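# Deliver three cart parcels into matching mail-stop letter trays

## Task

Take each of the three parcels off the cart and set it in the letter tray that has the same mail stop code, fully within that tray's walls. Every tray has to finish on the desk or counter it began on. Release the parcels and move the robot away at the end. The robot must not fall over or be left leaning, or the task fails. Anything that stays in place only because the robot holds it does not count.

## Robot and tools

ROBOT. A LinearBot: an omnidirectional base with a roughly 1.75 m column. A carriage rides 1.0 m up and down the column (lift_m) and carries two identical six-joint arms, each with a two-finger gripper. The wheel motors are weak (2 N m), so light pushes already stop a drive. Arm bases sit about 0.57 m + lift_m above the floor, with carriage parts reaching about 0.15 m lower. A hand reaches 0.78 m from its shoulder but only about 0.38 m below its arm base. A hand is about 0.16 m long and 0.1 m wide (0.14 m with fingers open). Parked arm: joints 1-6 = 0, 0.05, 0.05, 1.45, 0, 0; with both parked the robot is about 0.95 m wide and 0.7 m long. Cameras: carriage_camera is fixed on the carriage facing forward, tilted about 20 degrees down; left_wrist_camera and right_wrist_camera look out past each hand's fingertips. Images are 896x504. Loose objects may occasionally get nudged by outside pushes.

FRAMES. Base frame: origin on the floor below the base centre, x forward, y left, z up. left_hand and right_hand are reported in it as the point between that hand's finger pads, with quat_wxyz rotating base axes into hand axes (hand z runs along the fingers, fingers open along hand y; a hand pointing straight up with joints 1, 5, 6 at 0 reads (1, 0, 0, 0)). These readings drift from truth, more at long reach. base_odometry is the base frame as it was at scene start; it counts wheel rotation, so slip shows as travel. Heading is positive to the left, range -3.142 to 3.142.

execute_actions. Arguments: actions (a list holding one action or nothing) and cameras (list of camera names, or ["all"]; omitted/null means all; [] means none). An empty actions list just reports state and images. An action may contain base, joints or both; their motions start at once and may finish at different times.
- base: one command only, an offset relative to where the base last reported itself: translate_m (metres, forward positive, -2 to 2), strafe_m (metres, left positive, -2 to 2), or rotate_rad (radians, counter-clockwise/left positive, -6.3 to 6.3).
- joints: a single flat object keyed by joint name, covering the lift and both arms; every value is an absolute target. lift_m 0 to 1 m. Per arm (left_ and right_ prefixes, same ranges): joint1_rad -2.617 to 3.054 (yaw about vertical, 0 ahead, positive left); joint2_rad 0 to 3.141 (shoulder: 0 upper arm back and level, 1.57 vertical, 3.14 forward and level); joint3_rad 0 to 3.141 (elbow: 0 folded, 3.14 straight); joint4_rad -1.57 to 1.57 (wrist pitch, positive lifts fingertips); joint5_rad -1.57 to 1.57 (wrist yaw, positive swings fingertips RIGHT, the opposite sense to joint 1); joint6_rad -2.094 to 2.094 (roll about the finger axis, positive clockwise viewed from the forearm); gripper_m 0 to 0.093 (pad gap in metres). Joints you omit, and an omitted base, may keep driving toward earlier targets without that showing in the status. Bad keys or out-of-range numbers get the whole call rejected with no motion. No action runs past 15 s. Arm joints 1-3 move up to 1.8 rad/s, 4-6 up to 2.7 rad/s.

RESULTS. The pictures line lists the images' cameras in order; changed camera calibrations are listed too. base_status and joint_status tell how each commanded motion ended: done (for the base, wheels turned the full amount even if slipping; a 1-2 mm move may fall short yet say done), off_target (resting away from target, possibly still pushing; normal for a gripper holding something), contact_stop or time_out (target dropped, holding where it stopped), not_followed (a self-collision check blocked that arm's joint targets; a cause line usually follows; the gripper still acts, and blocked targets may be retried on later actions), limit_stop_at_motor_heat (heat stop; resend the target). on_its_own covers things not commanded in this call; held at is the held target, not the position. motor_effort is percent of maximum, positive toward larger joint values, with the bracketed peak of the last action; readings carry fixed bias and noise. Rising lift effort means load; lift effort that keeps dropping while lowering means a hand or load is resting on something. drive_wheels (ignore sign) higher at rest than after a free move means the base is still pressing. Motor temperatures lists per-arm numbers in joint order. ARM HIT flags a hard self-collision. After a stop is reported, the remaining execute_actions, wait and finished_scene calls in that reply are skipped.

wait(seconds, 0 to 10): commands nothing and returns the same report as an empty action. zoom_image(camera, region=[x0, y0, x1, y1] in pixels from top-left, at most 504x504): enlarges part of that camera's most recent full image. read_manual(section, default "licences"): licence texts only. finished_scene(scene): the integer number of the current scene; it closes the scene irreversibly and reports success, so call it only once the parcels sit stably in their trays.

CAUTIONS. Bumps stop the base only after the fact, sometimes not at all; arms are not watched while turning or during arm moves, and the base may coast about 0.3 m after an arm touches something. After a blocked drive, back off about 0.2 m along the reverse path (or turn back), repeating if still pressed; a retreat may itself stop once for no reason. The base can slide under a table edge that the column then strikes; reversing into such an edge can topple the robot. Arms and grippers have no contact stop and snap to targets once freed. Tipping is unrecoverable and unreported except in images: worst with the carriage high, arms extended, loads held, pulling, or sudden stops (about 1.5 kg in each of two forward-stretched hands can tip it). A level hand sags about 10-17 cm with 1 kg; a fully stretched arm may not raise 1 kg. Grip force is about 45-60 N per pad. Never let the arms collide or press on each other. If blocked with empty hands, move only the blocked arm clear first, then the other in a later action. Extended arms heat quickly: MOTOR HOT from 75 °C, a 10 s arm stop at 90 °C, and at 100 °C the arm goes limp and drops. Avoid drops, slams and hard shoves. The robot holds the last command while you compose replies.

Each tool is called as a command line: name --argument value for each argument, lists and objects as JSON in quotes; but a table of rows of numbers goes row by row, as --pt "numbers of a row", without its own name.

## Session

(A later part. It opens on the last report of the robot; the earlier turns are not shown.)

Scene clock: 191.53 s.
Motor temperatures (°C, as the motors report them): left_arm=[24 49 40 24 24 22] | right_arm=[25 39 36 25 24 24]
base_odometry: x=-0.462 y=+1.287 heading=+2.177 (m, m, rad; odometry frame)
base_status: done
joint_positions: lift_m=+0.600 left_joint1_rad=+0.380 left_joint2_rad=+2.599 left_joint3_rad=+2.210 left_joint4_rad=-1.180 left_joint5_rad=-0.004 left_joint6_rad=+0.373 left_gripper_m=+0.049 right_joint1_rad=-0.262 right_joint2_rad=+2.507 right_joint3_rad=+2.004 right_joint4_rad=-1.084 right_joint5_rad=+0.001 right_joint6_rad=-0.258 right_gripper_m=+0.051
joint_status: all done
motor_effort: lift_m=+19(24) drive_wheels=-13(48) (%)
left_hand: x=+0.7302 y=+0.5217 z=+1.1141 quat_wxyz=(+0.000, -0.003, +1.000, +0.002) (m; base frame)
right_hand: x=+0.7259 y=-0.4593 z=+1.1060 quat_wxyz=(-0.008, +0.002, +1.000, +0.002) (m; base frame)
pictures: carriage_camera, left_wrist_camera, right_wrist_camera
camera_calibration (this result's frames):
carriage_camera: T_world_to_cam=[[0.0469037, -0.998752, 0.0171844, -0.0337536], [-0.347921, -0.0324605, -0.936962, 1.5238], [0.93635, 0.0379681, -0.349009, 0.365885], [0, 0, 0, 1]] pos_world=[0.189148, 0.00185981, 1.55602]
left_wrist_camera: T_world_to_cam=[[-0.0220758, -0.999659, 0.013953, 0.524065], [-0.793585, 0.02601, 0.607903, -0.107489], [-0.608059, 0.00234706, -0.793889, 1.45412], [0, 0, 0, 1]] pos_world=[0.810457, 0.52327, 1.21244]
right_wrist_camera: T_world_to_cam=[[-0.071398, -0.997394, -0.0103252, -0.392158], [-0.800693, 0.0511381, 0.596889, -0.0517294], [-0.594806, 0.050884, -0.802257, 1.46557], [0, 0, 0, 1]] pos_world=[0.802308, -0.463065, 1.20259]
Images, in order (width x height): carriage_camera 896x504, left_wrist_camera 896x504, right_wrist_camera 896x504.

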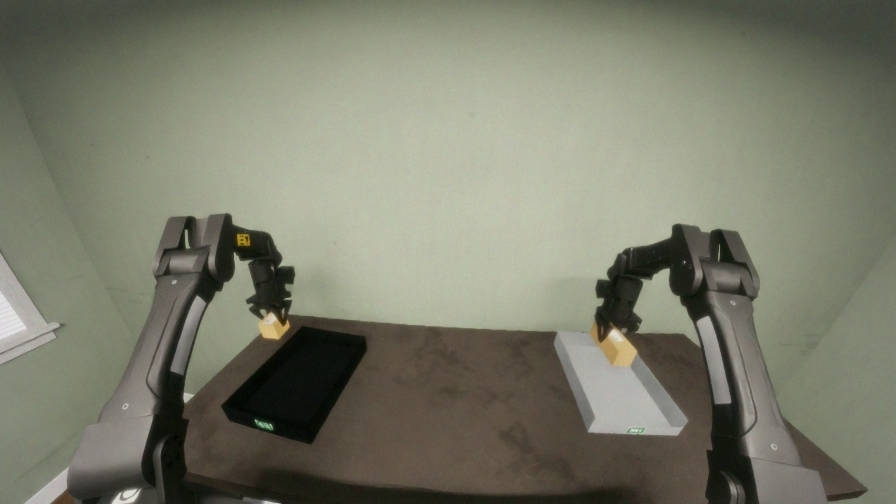

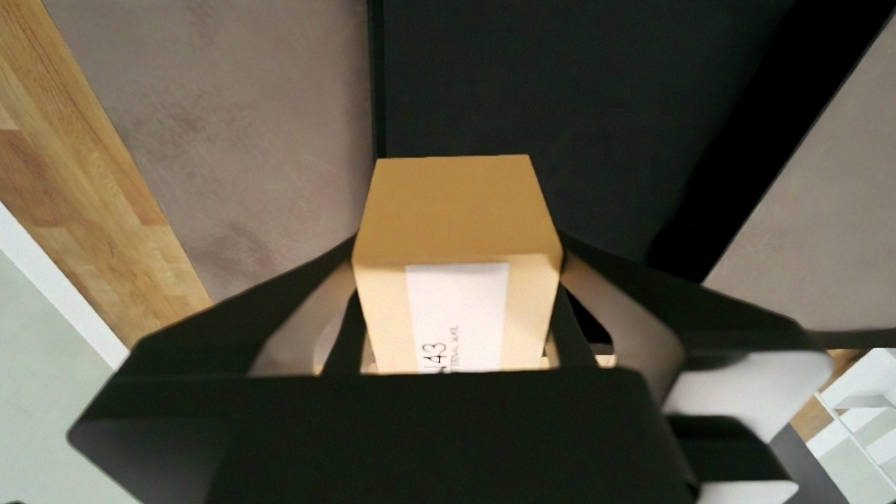

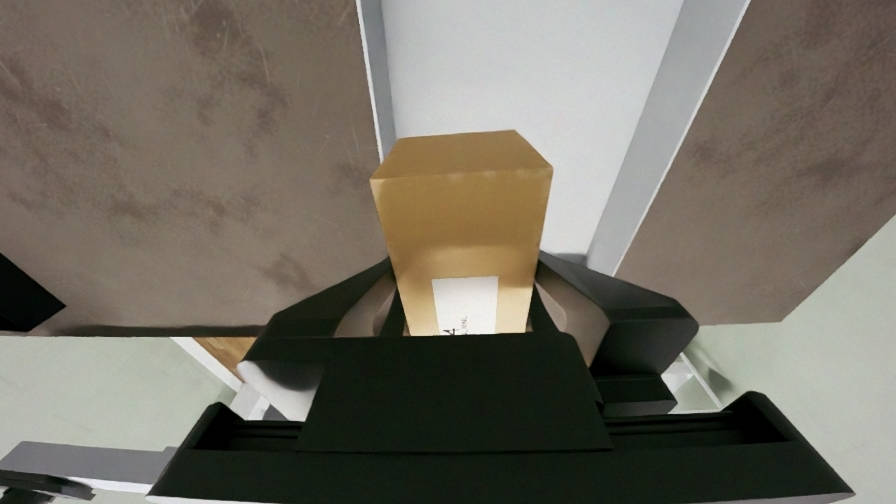

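zoom_image --camera "carriage_camera" --region '[240, 408, 288, 440]'

zoom_image --camera "carriage_camera" --region '[612, 414, 660, 446]'

execute_actions --actions '[{"base": {"strafe_m": -0.06}, "joints": {"lift_m": 0.54, "left_joint1_rad": 0.34, "left_joint6_rad": 0.52, "right_joint6_rad": -0.2}}]'

Region (240, 408, 288, 440) of carriage_camera's 896x504 image, scaled by 10.500, with more detail than that image has.

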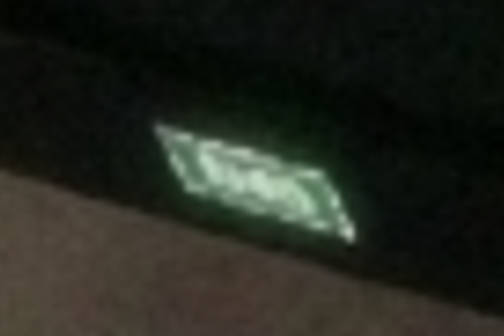

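Region (612, 414, 660, 446) of carriage_camera's 896x504 image, scaled by 10.500, with more detail than that image has.

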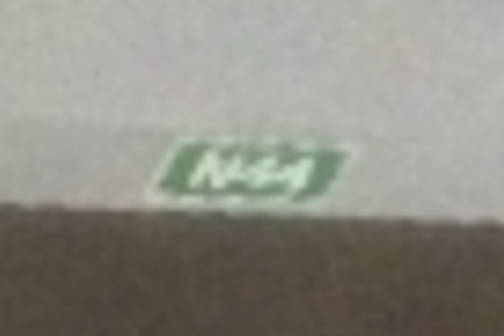

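Scene clock: 197.33 s.
Motor temperatures (°C, as the motors report them): left_arm=[24 51 41 24 24 22] | right_arm=[25 42 37 25 24 24]
base_odometry: x=-0.412 y=+1.321 heading=+2.177 (m, m, rad; odometry frame)
base_status: done
joint_positions: lift_m=+0.540 left_joint1_rad=+0.340 left_joint2_rad=+2.611 left_joint3_rad=+2.217 left_joint4_rad=-1.182 left_joint5_rad=-0.004 left_joint6_rad=+0.513 left_gripper_m=+0.049 right_joint1_rad=-0.264 right_joint2_rad=+2.517 right_joint3_rad=+2.016 right_joint4_rad=-1.087 right_joint5_rad=+0.000 right_joint6_rad=-0.205 right_gripper_m=+0.051
joint_status: all done
motor_effort: lift_m=+20(20) drive_wheels=-5(34) (%)
left_hand: x=+0.7369 y=+0.5029 z=+1.0499 quat_wxyz=(-0.003, +0.086, +0.996, +0.001) (m; base frame)
right_hand: x=+0.7272 y=-0.4605 z=+1.0446 quat_wxyz=(-0.008, +0.029, +1.000, +0.002) (m; base frame)
pictures: carriage_camera, left_wrist_camera, right_wrist_camera
camera_calibration (this result's frames):
carriage_camera: T_world_to_cam=[[0.0469037, -0.998752, 0.0171844, -0.0327197], [-0.347921, -0.0324605, -0.936962, 1.46743], [0.93635, 0.0379681, -0.349009, 0.344888], [0, 0, 0, 1]] pos_world=[0.189148, 0.00185981, 1.49586]
left_wrist_camera: T_world_to_cam=[[-0.200619, -0.979506, 0.0178735, 0.623698], [-0.771328, 0.169176, 0.613541, -0.15701], [-0.603991, 0.109301, -0.789461, 1.34574], [0, 0, 0, 1]] pos_world=[0.816832, 0.490388, 1.14759]
right_wrist_camera: T_world_to_cam=[[-0.125683, -0.992017, -0.010269, -0.351957], [-0.7965, 0.0947301, 0.597172, 0.00280401], [-0.591432, 0.0832334, -0.802048, 1.42934], [0, 0, 0, 1]] pos_world=[0.803357, -0.468382, 1.14111]
Images, in order (width x height): carriage_camera 896x504, left_wrist_camera 896x504, right_wrist_camera 896x504.

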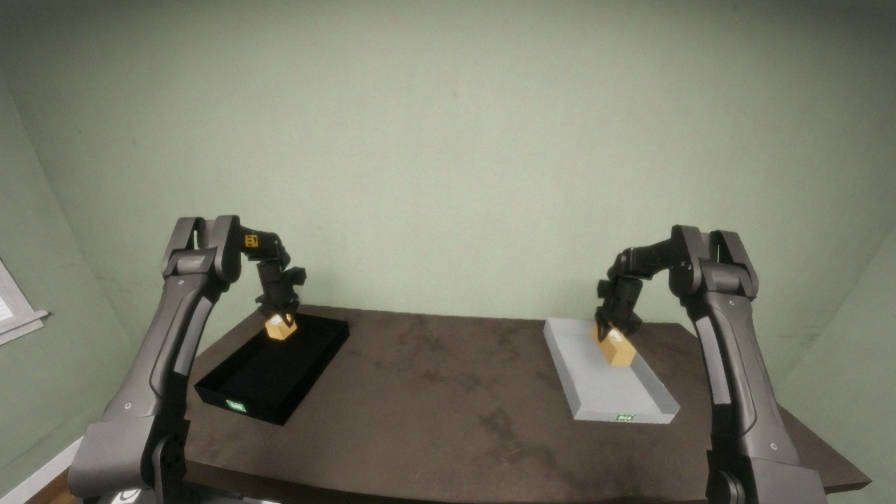

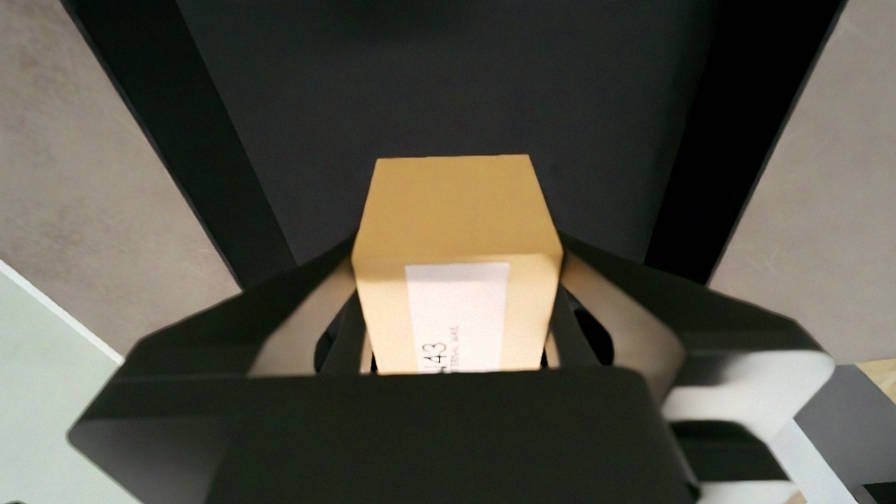

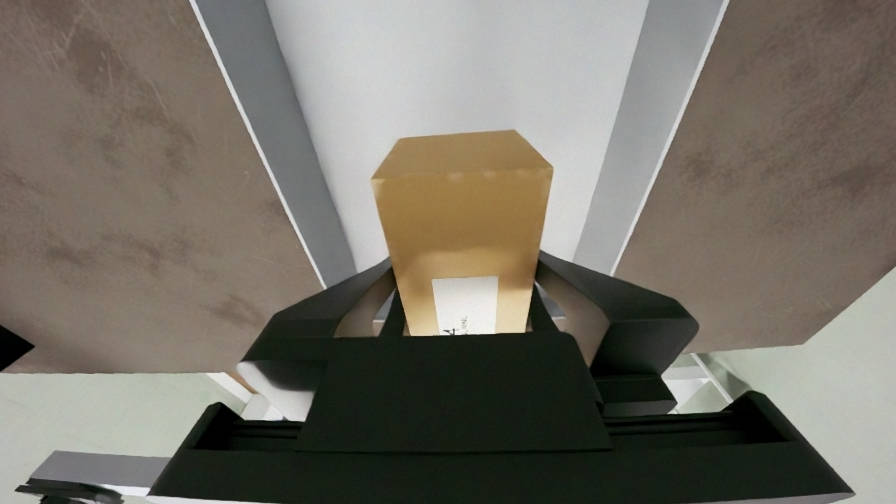

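zoom_image --camera "carriage_camera" --region '[212, 390, 260, 422]'

execute_actions --actions '[{"joints": {"lift_m": 0.46}}]'

Region (212, 390, 260, 422) of carriage_camera's 896x504 image, scaled by 10.500, with more detail than that image has.

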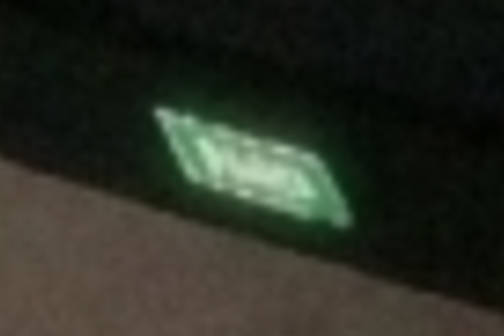

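Scene clock: 208.73 s.
Motor temperatures (°C, as the motors report them): left_arm=[24 57 41 24 24 22] | right_arm=[25 47 37 25 24 24]
base_odometry: x=-0.412 y=+1.321 heading=+2.177 (m, m, rad; odometry frame)
base_status: not commanded
joint_positions: lift_m=+0.460 left_joint1_rad=+0.340 left_joint2_rad=+2.610 left_joint3_rad=+2.217 left_joint4_rad=-1.183 left_joint5_rad=-0.004 left_joint6_rad=+0.513 left_gripper_m=+0.049 right_joint1_rad=-0.264 right_joint2_rad=+2.514 right_joint3_rad=+2.016 right_joint4_rad=-1.087 right_joint5_rad=+0.000 right_joint6_rad=-0.205 right_gripper_m=+0.051
joint_status: all done
motor_effort: lift_m=+19(19) drive_wheels=+2(1) (%)
left_hand: x=+0.7367 y=+0.5029 z=+0.9703 quat_wxyz=(-0.003, +0.086, +0.996, +0.001) (m; base frame)
right_hand: x=+0.7276 y=-0.4606 z=+0.9659 quat_wxyz=(-0.007, +0.029, +1.000, +0.001) (m; base frame)
pictures: carriage_camera, left_wrist_camera, right_wrist_camera
camera_calibration (this result's frames):
carriage_camera: T_world_to_cam=[[0.0469037, -0.998752, 0.0171844, -0.0313463], [-0.347921, -0.0324605, -0.936962, 1.39254], [0.93635, 0.0379681, -0.349009, 0.316994], [0, 0, 0, 1]] pos_world=[0.189148, 0.00185981, 1.41593]
left_wrist_camera: T_world_to_cam=[[-0.200612, -0.979504, 0.0180702, 0.624837], [-0.771107, 0.169254, 0.613797, -0.108758], [-0.604275, 0.109201, -0.789257, 1.2829], [0, 0, 0, 1]] pos_world=[0.81671, 0.490345, 1.068]
right_wrist_camera: T_world_to_cam=[[-0.125657, -0.992024, -0.00990289, -0.353198], [-0.798037, 0.0951448, 0.59505, 0.0534974], [-0.589362, 0.082675, -0.803627, 1.36622], [0, 0, 0, 1]] pos_world=[0.803509, -0.468423, 1.0626]
Images, in order (width x height): carriage_camera 896x504, left_wrist_camera 896x504, right_wrist_camera 896x504.

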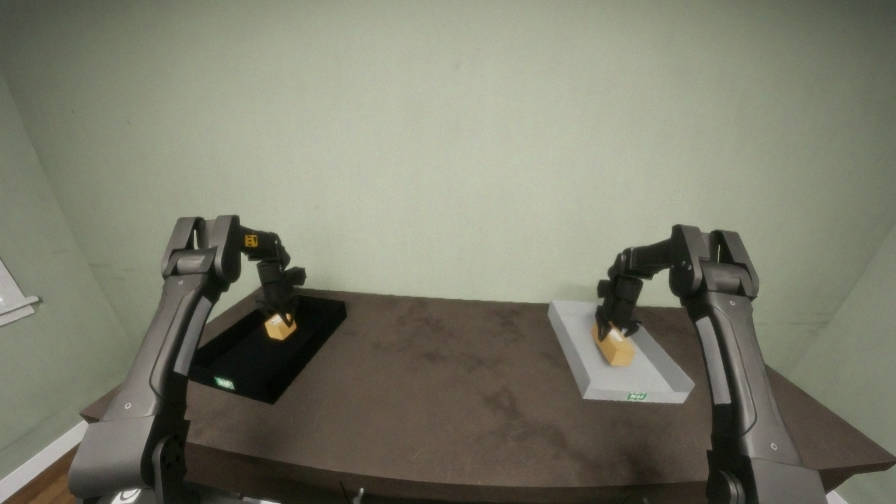

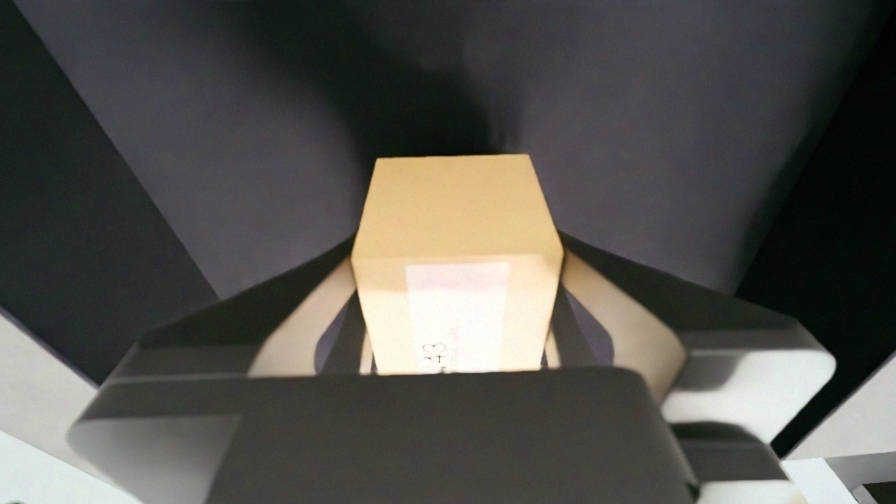

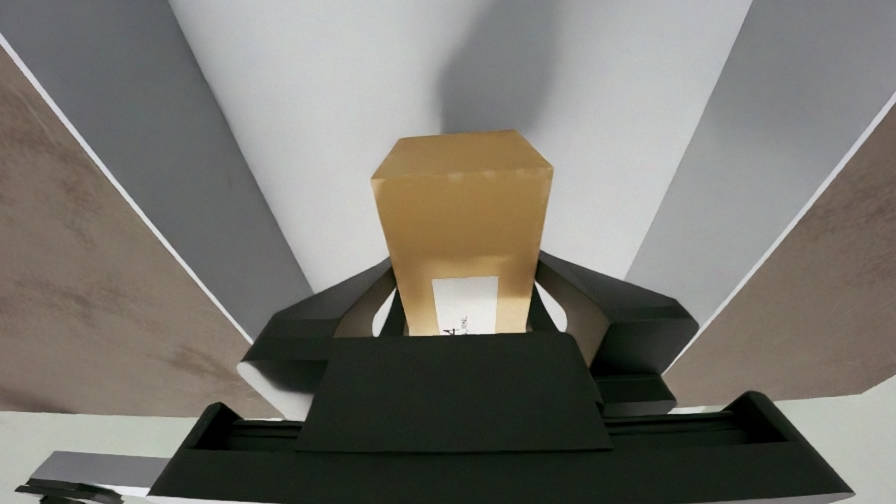

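zoom_image --camera "carriage_camera" --region '[200, 367, 248, 399]'

execute_actions --actions '[{"joints": {"lift_m": 0.449, "right_joint2_rad": 2.545, "right_joint4_rad": -1.05}}]' --cameras '["left_wrist_camera", "right_wrist_camera"]'

Region (200, 367, 248, 399) of carriage_camera's 896x504 image, scaled by 10.500, with more detail than that image has.

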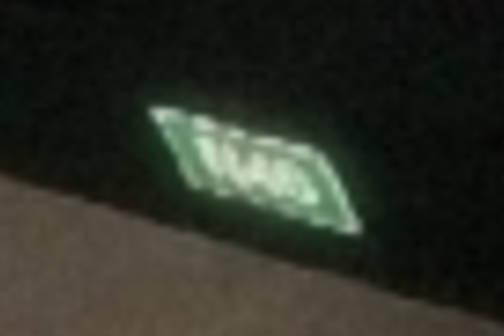

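Scene clock: 217.30 s.
Motor temperatures (°C, as the motors report them): left_arm=[24 60 42 24 24 22] | right_arm=[25 50 38 25 24 24]
base_odometry: x=-0.412 y=+1.321 heading=+2.177 (m, m, rad; odometry frame)
base_status: not commanded
joint_positions: lift_m=+0.449 left_joint1_rad=+0.340 left_joint2_rad=+2.609 left_joint3_rad=+2.217 left_joint4_rad=-1.184 left_joint5_rad=-0.006 left_joint6_rad=+0.514 left_gripper_m=+0.049 right_joint1_rad=-0.264 right_joint2_rad=+2.538 right_joint3_rad=+2.017 right_joint4_rad=-1.053 right_joint5_rad=+0.002 right_joint6_rad=-0.205 right_gripper_m=+0.051
joint_status: all done
motor_effort: lift_m=+19(19) drive_wheels=+2(2) (%)
left_hand: x=+0.7366 y=+0.5030 z=+0.9597 quat_wxyz=(-0.004, +0.087, +0.996, +0.001) (m; base frame)
right_hand: x=+0.7322 y=-0.4621 z=+0.9440 quat_wxyz=(-0.002, +0.029, +1.000, -0.001) (m; base frame)
pictures: left_wrist_camera, right_wrist_camera
camera_calibration (this result's frames):
left_wrist_camera: T_world_to_cam=[[-0.201733, -0.979303, 0.0164427, 0.627396], [-0.77052, 0.169044, 0.614592, -0.103481], [-0.604651, 0.111314, -0.788674, 1.27315], [0, 0, 0, 1]] pos_world=[0.816643, 0.490184, 1.05738]
right_wrist_camera: T_world_to_cam=[[-0.125936, -0.992015, -0.00687287, -0.356984], [-0.804075, 0.0980144, 0.586392, 0.0842135], [-0.581036, 0.0793741, -0.809998, 1.34985], [0, 0, 0, 1]] pos_world=[0.807071, -0.469531, 1.04154]
Images, in order (width x height): left_wrist_camera 896x504, right_wrist_camera 896x504.

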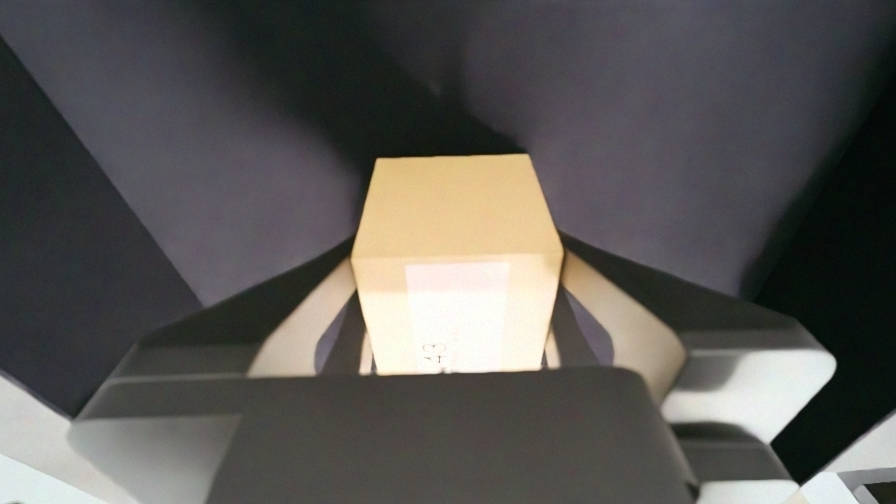

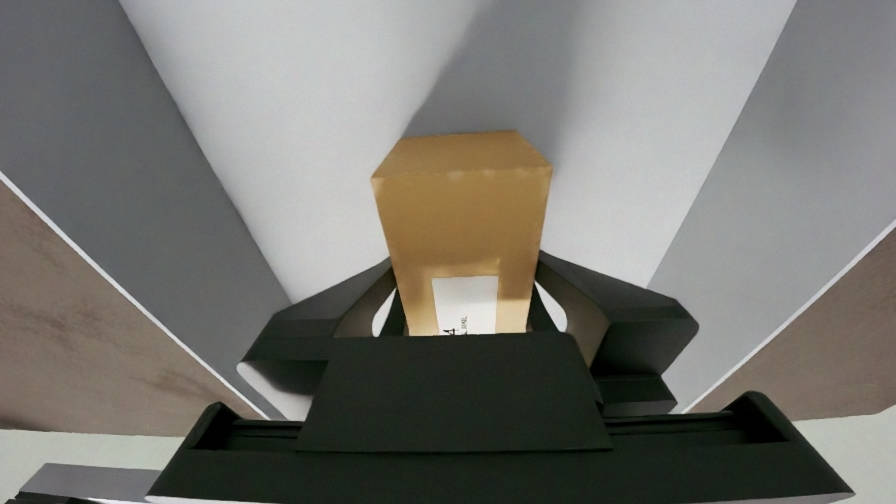

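execute_actions --actions '[{"joints": {"right_gripper_m": 0.093}}]' --cameras '[]'

execute_actions --actions '[{"joints": {"lift_m": 0.56}}]' --cameras '[]'

execute_actions --actions '[{"base": {"translate_m": -0.75}, "joints": {"left_joint1_rad": 0.21, "left_joint2_rad": 2.0, "left_joint3_rad": 1.2, "left_joint4_rad": 0.36, "left_joint6_rad": 0, "right_joint2_rad": 1.6}}]' --cameras '["carriage_camera", "left_wrist_camera"]'

Scene clock: 249.40 s.
Motor temperatures (°C, as the motors report them): left_arm=[24 67 43 24 24 22] | right_arm=[25 57 38 25 24 24]
base_odometry: x=-0.412 y=+1.321 heading=+2.177 (m, m, rad; odometry frame)
base_status: not commanded
joint_positions: lift_m=+0.449 left_joint1_rad=+0.340 left_joint2_rad=+2.609 left_joint3_rad=+2.217 left_joint4_rad=-1.184 left_joint5_rad=-0.006 left_joint6_rad=+0.514 left_gripper_m=+0.049 right_joint1_rad=-0.264 right_joint2_rad=+2.538 right_joint3_rad=+2.017 right_joint4_rad=-1.053 right_joint5_rad=+0.002 right_joint6_rad=-0.205 right_gripper_m=+0.093
joint_status: all done
motor_effort: lift_m=+19(19) drive_wheels=+1(2) (%)
left_hand: x=+0.7366 y=+0.5030 z=+0.9597 quat_wxyz=(-0.004, +0.087, +0.996, +0.001) (m; base frame)
right_hand: x=+0.7322 y=-0.4621 z=+0.9440 quat_wxyz=(-0.002, +0.029, +1.000, -0.001) (m; base frame)
pictures: none
No camera images: the call's "cameras" was empty. Leave "cameras" out to get every camera's image.

Scene clock: 250.37 s.
Motor temperatures (°C, as the motors report them): left_arm=[24 67 43 24 24 22] | right_arm=[25 57 38 25 24 24]
base_odometry: x=-0.412 y=+1.321 heading=+2.177 (m, m, rad; odometry frame)
base_status: not commanded
joint_positions: lift_m=+0.560 left_joint1_rad=+0.340 left_joint2_rad=+2.609 left_joint3_rad=+2.217 left_joint4_rad=-1.183 left_joint5_rad=-0.006 left_joint6_rad=+0.514 left_gripper_m=+0.049 right_joint1_rad=-0.264 right_joint2_rad=+2.538 right_joint3_rad=+2.017 right_joint4_rad=-1.050 right_joint5_rad=+0.002 right_joint6_rad=-0.205 right_gripper_m=+0.093
joint_status: all done
motor_effort: lift_m=+19(23) drive_wheels=+3(2) (%)
left_hand: x=+0.7369 y=+0.5031 z=+1.0707 quat_wxyz=(-0.003, +0.087, +0.996, +0.002) (m; base frame)
right_hand: x=+0.7327 y=-0.4622 z=+1.0548 quat_wxyz=(-0.001, +0.029, +1.000, -0.001) (m; base frame)
pictures: none
No camera images: the call's "cameras" was empty. Leave "cameras" out to get every camera's image.

Scene clock: 254.10 s.
Motor temperatures (°C, as the motors report them): left_arm=[24 66 42 25 24 22] | right_arm=[25 56 38 26 24 24]
base_odometry: x=+0.015 y=+0.704 heading=+2.177 (m, m, rad; odometry frame)
base_status: done
joint_positions: lift_m=+0.560 left_joint1_rad=+0.205 left_joint2_rad=+2.005 left_joint3_rad=+1.220 left_joint4_rad=+0.359 left_joint5_rad=+0.002 left_joint6_rad=+0.006 left_gripper_m=+0.049 right_joint1_rad=-0.264 right_joint2_rad=+1.598 right_joint3_rad=+2.030 right_joint4_rad=-1.038 right_joint5_rad=+0.002 right_joint6_rad=-0.205 right_gripper_m=+0.093
joint_status: all done
motor_effort: lift_m=+19(19) drive_wheels=-8(36) (%)
left_hand: x=+0.8287 y=+0.4530 z=+1.2279 quat_wxyz=(+0.539, -0.083, +0.837, +0.056) (m; base frame)
right_hand: x=+0.6815 y=-0.4484 z=+1.5019 quat_wxyz=(+0.451, +0.027, +0.886, -0.108) (m; base frame)
pictures: carriage_camera, left_wrist_camera
camera_calibration (this result's frames):
carriage_camera: T_world_to_cam=[[0.0469037, -0.998752, 0.0171844, -0.0330653], [-0.347921, -0.0324605, -0.936962, 1.48627], [0.93635, 0.0379681, -0.349009, 0.351907], [0, 0, 0, 1]] pos_world=[0.189148, 0.00185981, 1.51597]
left_wrist_camera: T_world_to_cam=[[0.1712, -0.984955, -0.0235498, 0.335273], [-0.871337, -0.140208, -0.470228, 1.36679], [0.459851, 0.101023, -0.882231, 0.783272], [0, 0, 0, 1]] pos_world=[0.773351, 0.442737, 1.34163]
Images, in order (width x height): carriage_camera 896x504, left_wrist_camera 896x504.

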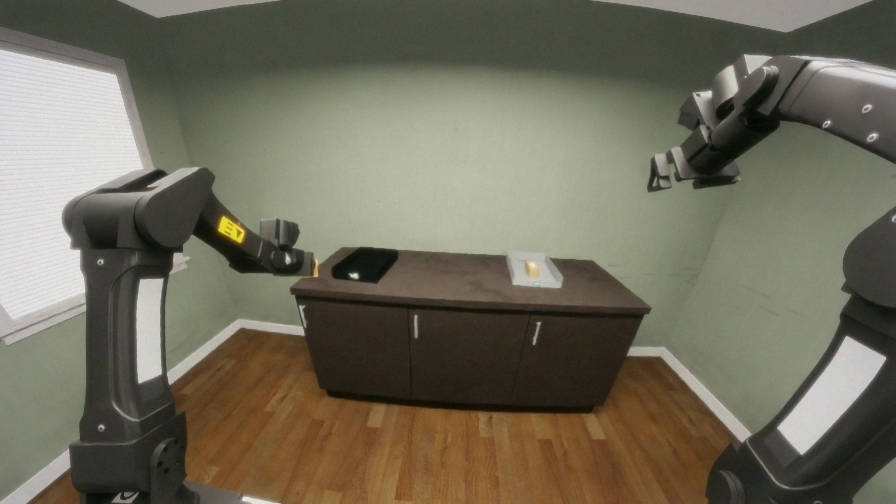

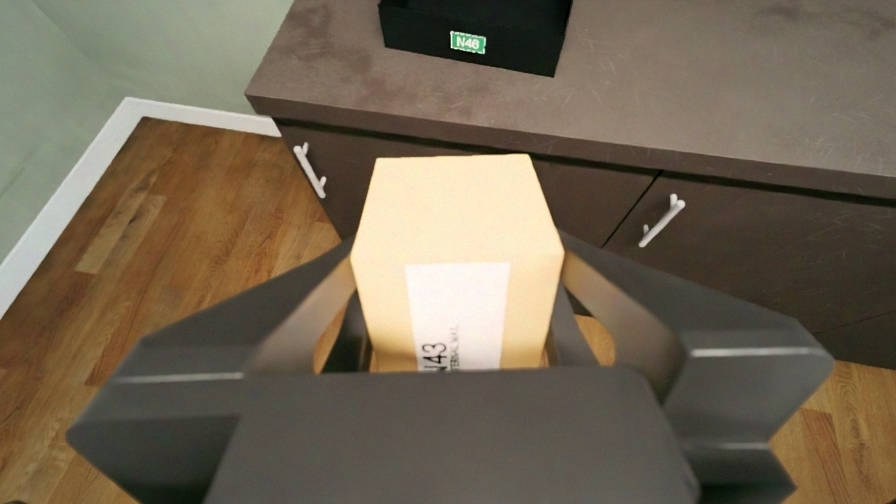

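execute_actions --actions '[{"base": {"rotate_rad": -1.585}, "joints": {"lift_m": 0.42, "left_joint1_rad": 0.1, "left_joint2_rad": 1.3, "left_joint3_rad": 0.9, "left_joint4_rad": -1.17, "left_joint6_rad": 0.1, "right_joint1_rad": 0.21, "right_joint2_rad": 2.187, "right_joint3_rad": 1.156, "right_joint4_rad": -0.54, "right_joint6_rad": 0.21}}]' --cameras '[]'

execute_actions --actions '[{"base": {"translate_m": 0.9}}]' --cameras '["carriage_camera", "right_wrist_camera"]'

Scene clock: 268.87 s.
Motor temperatures (°C, as the motors report them): left_arm=[24 63 41 28 24 22] | right_arm=[25 52 38 28 24 24]
base_odometry: x=+0.015 y=+0.705 heading=+0.593 (m, m, rad; odometry frame)
base_status: done
joint_positions: lift_m=+0.420 left_joint1_rad=+0.096 left_joint2_rad=+1.312 left_joint3_rad=+0.916 left_joint4_rad=-1.160 left_joint5_rad=+0.001 left_joint6_rad=+0.094 left_gripper_m=+0.049 right_joint1_rad=+0.207 right_joint2_rad=+2.199 right_joint3_rad=+1.182 right_joint4_rad=-0.535 right_joint5_rad=-0.001 right_joint6_rad=+0.203 right_gripper_m=+0.093
joint_status: all done
motor_effort: lift_m=+20(21) drive_wheels=+15(55) (%)
left_hand: x=+0.4741 y=+0.3564 z=+1.0509 quat_wxyz=(+0.007, -0.001, +1.000, +0.000) (m; base frame)
right_hand: x=+0.6217 y=-0.2629 z=+0.8715 quat_wxyz=(+0.009, -0.002, +1.000, +0.003) (m; base frame)
pictures: none
No camera images: the call's "cameras" was empty. Leave "cameras" out to get every camera's image.

Scene clock: 272.93 s.
Motor temperatures (°C, as the motors report them): left_arm=[24 60 41 27 24 22] | right_arm=[25 53 37 27 24 24]
base_odometry: x=+0.762 y=+1.206 heading=+0.592 (m, m, rad; odometry frame)
base_status: done
joint_positions: lift_m=+0.420 left_joint1_rad=+0.096 left_joint2_rad=+1.312 left_joint3_rad=+0.916 left_joint4_rad=-1.166 left_joint5_rad=+0.001 left_joint6_rad=+0.094 left_gripper_m=+0.049 right_joint1_rad=+0.207 right_joint2_rad=+2.199 right_joint3_rad=+1.182 right_joint4_rad=-0.537 right_joint5_rad=-0.001 right_joint6_rad=+0.203 right_gripper_m=+0.093
joint_status: not commanded
motor_effort: lift_m=+20(20) drive_wheels=-16(46) (%)
left_hand: x=+0.4728 y=+0.3563 z=+1.0508 quat_wxyz=(+0.004, -0.001, +1.000, +0.000) (m; base frame)
right_hand: x=+0.6212 y=-0.2630 z=+0.8715 quat_wxyz=(+0.008, -0.002, +1.000, +0.002) (m; base frame)
pictures: carriage_camera, right_wrist_camera
camera_calibration (this result's frames):
carriage_camera: T_world_to_cam=[[0.0469037, -0.998752, 0.0171844, -0.030657], [-0.347921, -0.0324605, -0.936962, 1.35496], [0.93635, 0.0379681, -0.349009, 0.302994], [0, 0, 0, 1]] pos_world=[0.189148, 0.00185981, 1.37582]
right_wrist_camera: T_world_to_cam=[[-0.0630745, -0.997908, -0.014176, -0.20822], [-0.819722, 0.0436991, 0.571093, 0.0267678], [-0.569278, 0.0476417, -0.820763, 1.20462], [0, 0, 0, 1]] pos_world=[0.694575, -0.266345, 0.970473]
Images, in order (width x height): carriage_camera 896x504, right_wrist_camera 896x504.

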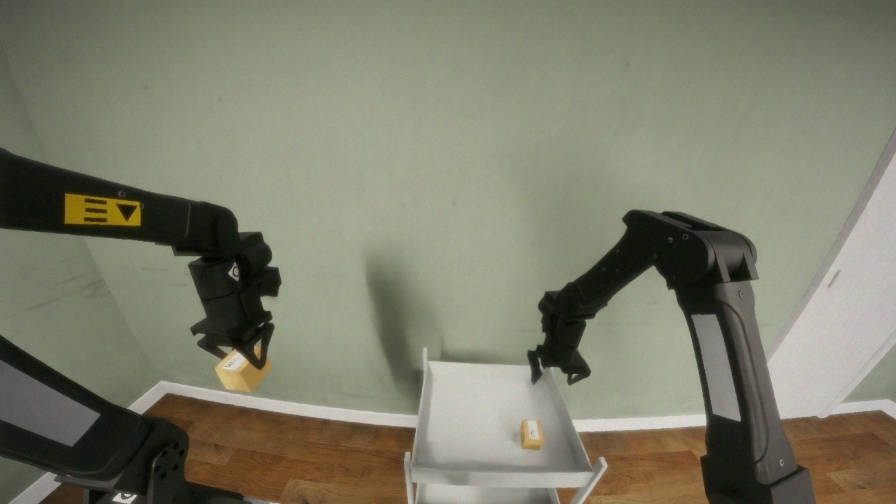

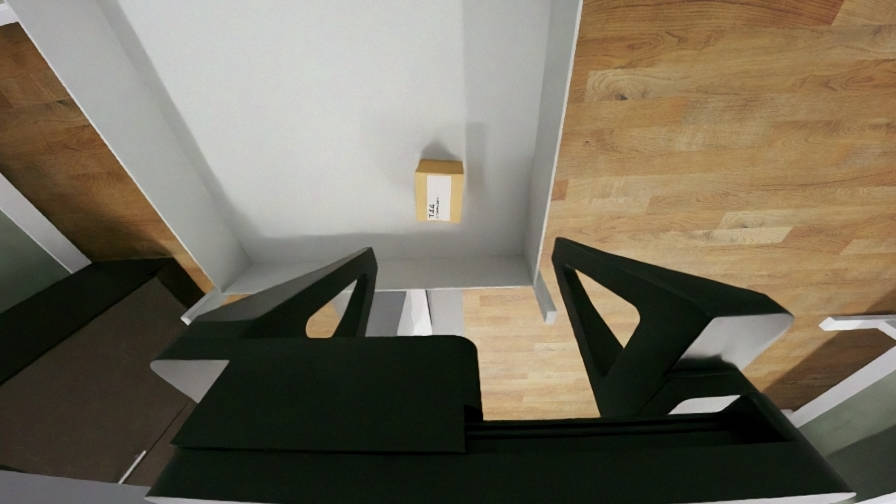

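execute_actions --actions '[]'

Scene clock: 294.30 s.
Motor temperatures (°C, as the motors report them): left_arm=[24 50 40 25 24 22] | right_arm=[25 54 35 26 24 24]
base_odometry: x=+0.762 y=+1.206 heading=+0.592 (m, m, rad; odometry frame)
base_status: done
joint_positions: lift_m=+0.420 left_joint1_rad=+0.096 left_joint2_rad=+1.312 left_joint3_rad=+0.916 left_joint4_rad=-1.166 left_joint5_rad=+0.001 left_joint6_rad=+0.094 left_gripper_m=+0.049 right_joint1_rad=+0.207 right_joint2_rad=+2.199 right_joint3_rad=+1.182 right_joint4_rad=-0.537 right_joint5_rad=-0.001 right_joint6_rad=+0.203 right_gripper_m=+0.093
joint_status: not commanded
motor_effort: lift_m=+20(20) drive_wheels=-12(46) (%)
left_hand: x=+0.4728 y=+0.3563 z=+1.0508 quat_wxyz=(+0.004, -0.001, +1.000, +0.000) (m; base frame)
right_hand: x=+0.6212 y=-0.2630 z=+0.8715 quat_wxyz=(+0.008, -0.002, +1.000, +0.002) (m; base frame)
pictures: carriage_camera, left_wrist_camera, right_wrist_camera
camera_calibration (this result's frames):
carriage_camera: T_world_to_cam=[[0.0469037, -0.998752, 0.0171844, -0.030657], [-0.347921, -0.0324605, -0.936962, 1.35496], [0.93635, 0.0379681, -0.349009, 0.302994], [0, 0, 0, 1]] pos_world=[0.189148, 0.00185981, 1.37582]
left_wrist_camera: T_world_to_cam=[[-0.0279554, -0.99944, 0.0183676, 0.35198], [-0.798347, 0.0333807, 0.601272, -0.262459], [-0.601549, 0.00214505, -0.798833, 1.24992], [0, 0, 0, 1]] pos_world=[0.552195, 0.357863, 1.14982]
right_wrist_camera: T_world_to_cam=[[-0.0630745, -0.997908, -0.014176, -0.20822], [-0.819722, 0.0436991, 0.571093, 0.0267678], [-0.569278, 0.0476417, -0.820763, 1.20462], [0, 0, 0, 1]] pos_world=[0.694575, -0.266345, 0.970473]
Images, in order (width x height): carriage_camera 896x504, left_wrist_camera 896x504, right_wrist_camera 896x504.

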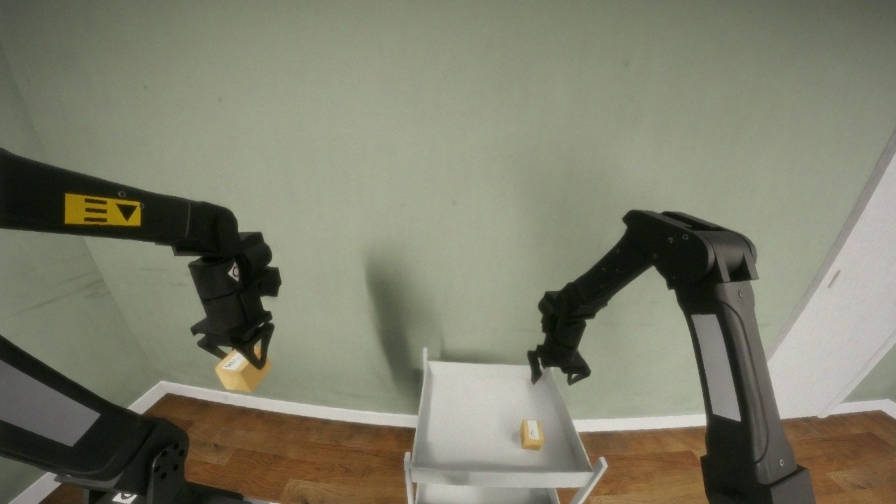

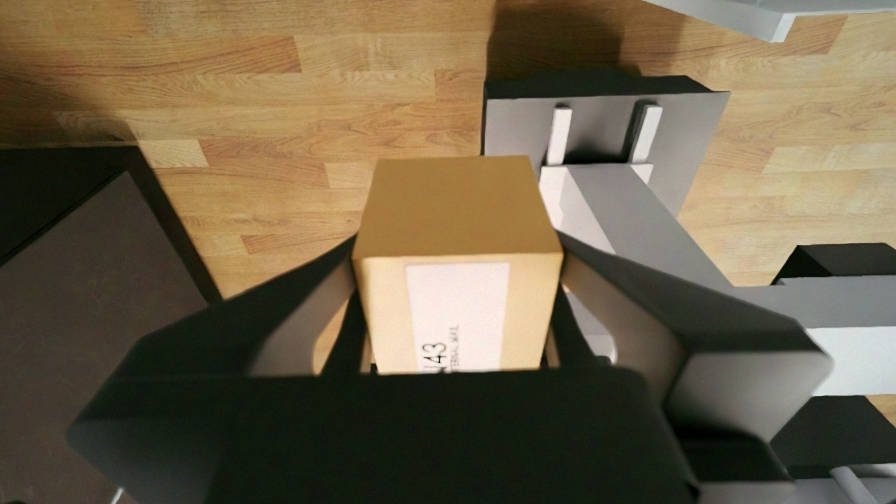

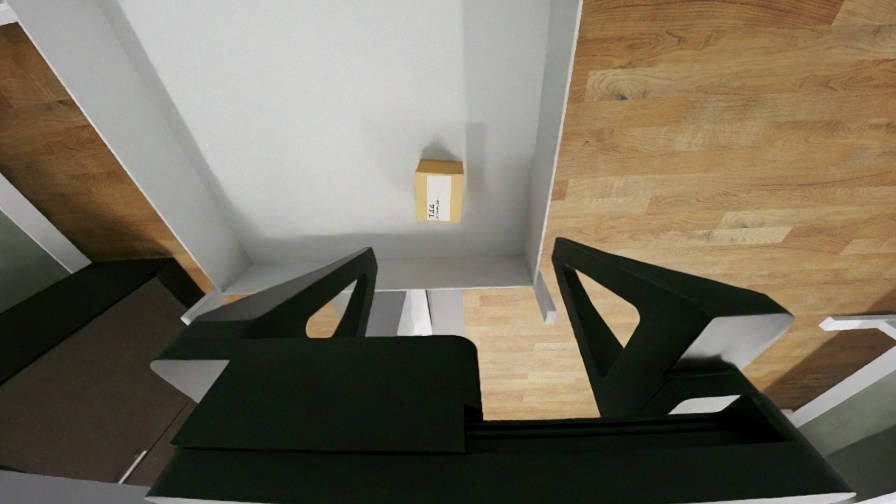

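execute_actions --actions '[{"joints":{"right_joint1_rad":0.30,"right_joint2_rad":2.133,"right_joint3_rad":1.055,"right_joint4_rad":-0.493,"right_joint6_rad":0.33,"lift_m":0.32}}]' --cameras '["right_wrist_camera","carriage_camera"]'

Scene clock: 306.30 s.
Motor temperatures (°C, as the motors report them): left_arm=[24 47 40 25 24 22] | right_arm=[25 54 34 26 24 24]
base_odometry: x=+0.762 y=+1.206 heading=+0.592 (m, m, rad; odometry frame)
base_status: not commanded
joint_positions: lift_m=+0.320 left_joint1_rad=+0.096 left_joint2_rad=+1.312 left_joint3_rad=+0.916 left_joint4_rad=-1.166 left_joint5_rad=+0.001 left_joint6_rad=+0.094 left_gripper_m=+0.049 right_joint1_rad=+0.305 right_joint2_rad=+2.127 right_joint3_rad=+1.070 right_joint4_rad=-0.493 right_joint5_rad=-0.001 right_joint6_rad=+0.323 right_gripper_m=+0.093
joint_status: all done
motor_effort: lift_m=+19(20) drive_wheels=-9(14) (%)
left_hand: x=+0.4726 y=+0.3562 z=+0.9510 quat_wxyz=(+0.004, -0.001, +1.000, +0.000) (m; base frame)
right_hand: x=+0.5913 y=-0.2355 z=+0.7753 quat_wxyz=(+0.009, +0.009, +1.000, +0.004) (m; base frame)
pictures: carriage_camera, right_wrist_camera
camera_calibration (this result's frames):
carriage_camera: T_world_to_cam=[[0.0469037, -0.998752, 0.0171844, -0.0289407], [-0.347921, -0.0324605, -0.936962, 1.26138], [0.93635, 0.0379681, -0.349009, 0.268138], [0, 0, 0, 1]] pos_world=[0.189148, 0.00185981, 1.27595]
right_wrist_camera: T_world_to_cam=[[-0.0843093, -0.996287, -0.0174208, -0.168526], [-0.820307, 0.059471, 0.568822, 0.0617738], [-0.565675, 0.0622475, -0.822276, 1.10977], [0, 0, 0, 1]] pos_world=[0.664233, -0.240654, 0.874461]
Images, in order (width x height): carriage_camera 896x504, right_wrist_camera 896x504.

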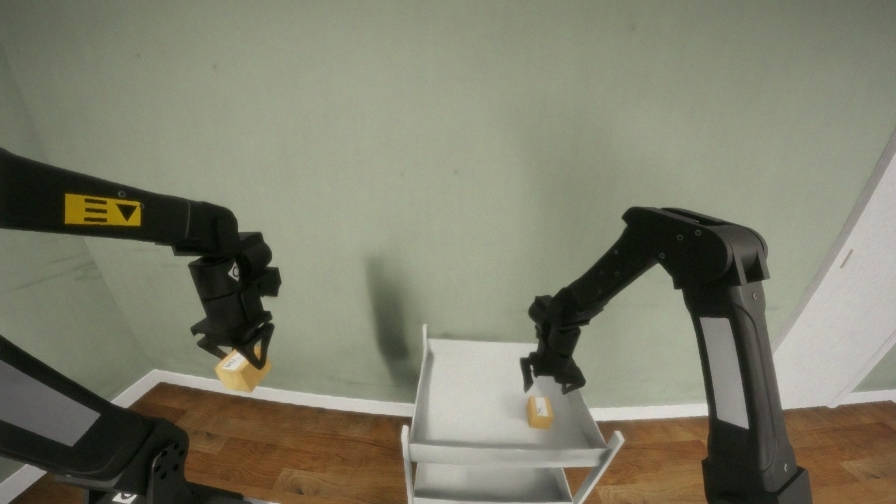

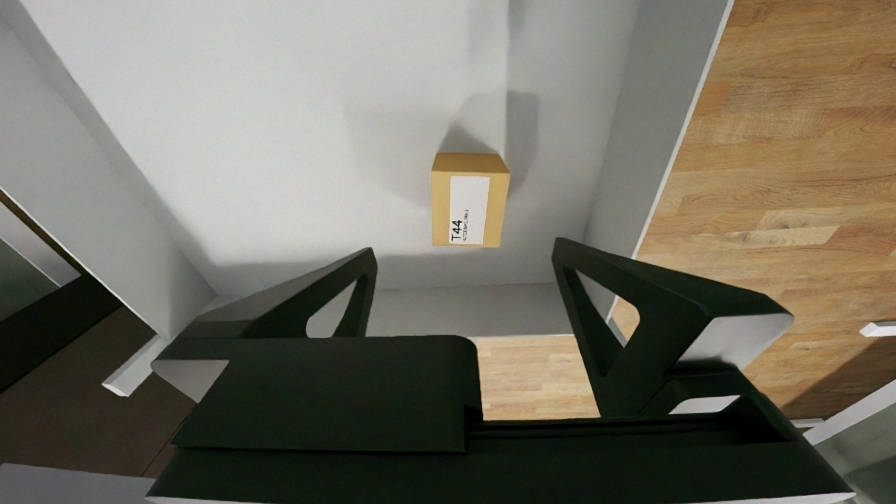

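execute_actions --actions '[{"joints":{"lift_m":0.238}}]' --cameras '["right_wrist_camera"]'

execute_actions --actions '[{"joints":{"right_gripper_m":0.03}}]' --cameras '["right_wrist_camera"]'

Scene clock: 314.67 s.
Motor temperatures (°C, as the motors report them): left_arm=[24 45 39 25 24 22] | right_arm=[25 53 34 26 24 24]
base_odometry: x=+0.762 y=+1.206 heading=+0.592 (m, m, rad; odometry frame)
base_status: not commanded
joint_positions: lift_m=+0.238 left_joint1_rad=+0.096 left_joint2_rad=+1.312 left_joint3_rad=+0.916 left_joint4_rad=-1.167 left_joint5_rad=+0.001 left_joint6_rad=+0.094 left_gripper_m=+0.049 right_joint1_rad=+0.305 right_joint2_rad=+2.129 right_joint3_rad=+1.070 right_joint4_rad=-0.491 right_joint5_rad=-0.001 right_joint6_rad=+0.323 right_gripper_m=+0.093
joint_status: all done
motor_effort: lift_m=+19(19) drive_wheels=-11(10) (%)
left_hand: x=+0.4725 y=+0.3562 z=+0.8690 quat_wxyz=(+0.004, -0.001, +1.000, +0.000) (m; base frame)
right_hand: x=+0.5915 y=-0.2354 z=+0.6929 quat_wxyz=(+0.010, +0.009, +1.000, +0.004) (m; base frame)
pictures: right_wrist_camera
camera_calibration (this result's frames):
right_wrist_camera: T_world_to_cam=[[-0.0846766, -0.996251, -0.0177178, -0.16944], [-0.820697, 0.0596494, 0.568242, 0.10948], [-0.565055, 0.0626577, -0.822671, 1.04216], [0, 0, 0, 1]] pos_world=[0.664381, -0.240635, 0.792143]
Images, in order (width x height): right_wrist_camera 896x504.

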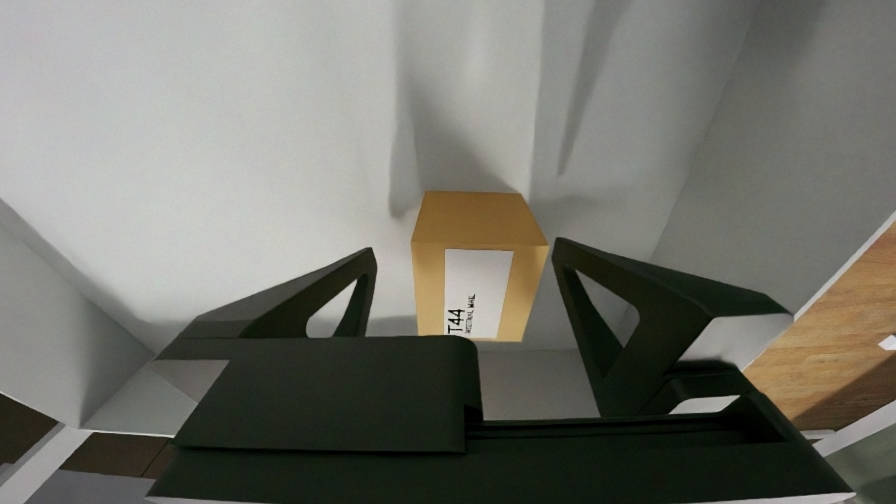

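Scene clock: 315.30 s.
Motor temperatures (°C, as the motors report them): left_arm=[24 45 39 25 24 22] | right_arm=[25 53 34 26 24 24]
base_odometry: x=+0.762 y=+1.206 heading=+0.592 (m, m, rad; odometry frame)
base_status: not commanded
joint_positions: lift_m=+0.238 left_joint1_rad=+0.096 left_joint2_rad=+1.312 left_joint3_rad=+0.916 left_joint4_rad=-1.167 left_joint5_rad=+0.001 left_joint6_rad=+0.094 left_gripper_m=+0.049 right_joint1_rad=+0.305 right_joint2_rad=+2.129 right_joint3_rad=+1.070 right_joint4_rad=-0.491 right_joint5_rad=-0.001 right_joint6_rad=+0.323 right_gripper_m=+0.049
joint_status: right_gripper_m off_target (ended at +0.049, target +0.030)
motor_effort: lift_m=+19(19) drive_wheels=-10(10) (%)
left_hand: x=+0.4725 y=+0.3562 z=+0.8690 quat_wxyz=(+0.004, -0.001, +1.000, +0.000) (m; base frame)
right_hand: x=+0.5915 y=-0.2355 z=+0.6929 quat_wxyz=(+0.010, +0.009, +1.000, +0.004) (m; base frame)
pictures: right_wrist_camera
camera_calibration (this result's frames):
right_wrist_camera: T_world_to_cam=[[-0.0846885, -0.996262, -0.0170124, -0.170046], [-0.820826, 0.0600759, 0.56801, 0.109858], [-0.564865, 0.0620681, -0.822846, 1.04206], [0, 0, 0, 1]] pos_world=[0.664398, -0.240689, 0.792164]
Images, in order (width x height): right_wrist_camera 896x504.

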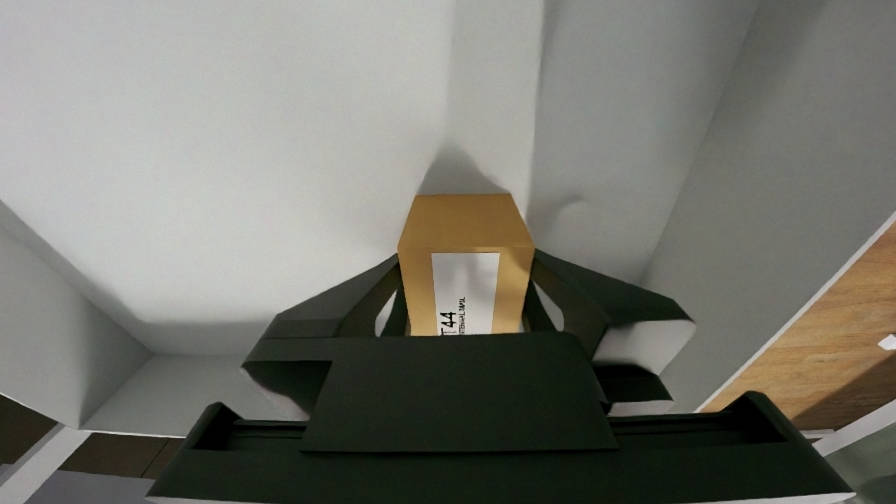

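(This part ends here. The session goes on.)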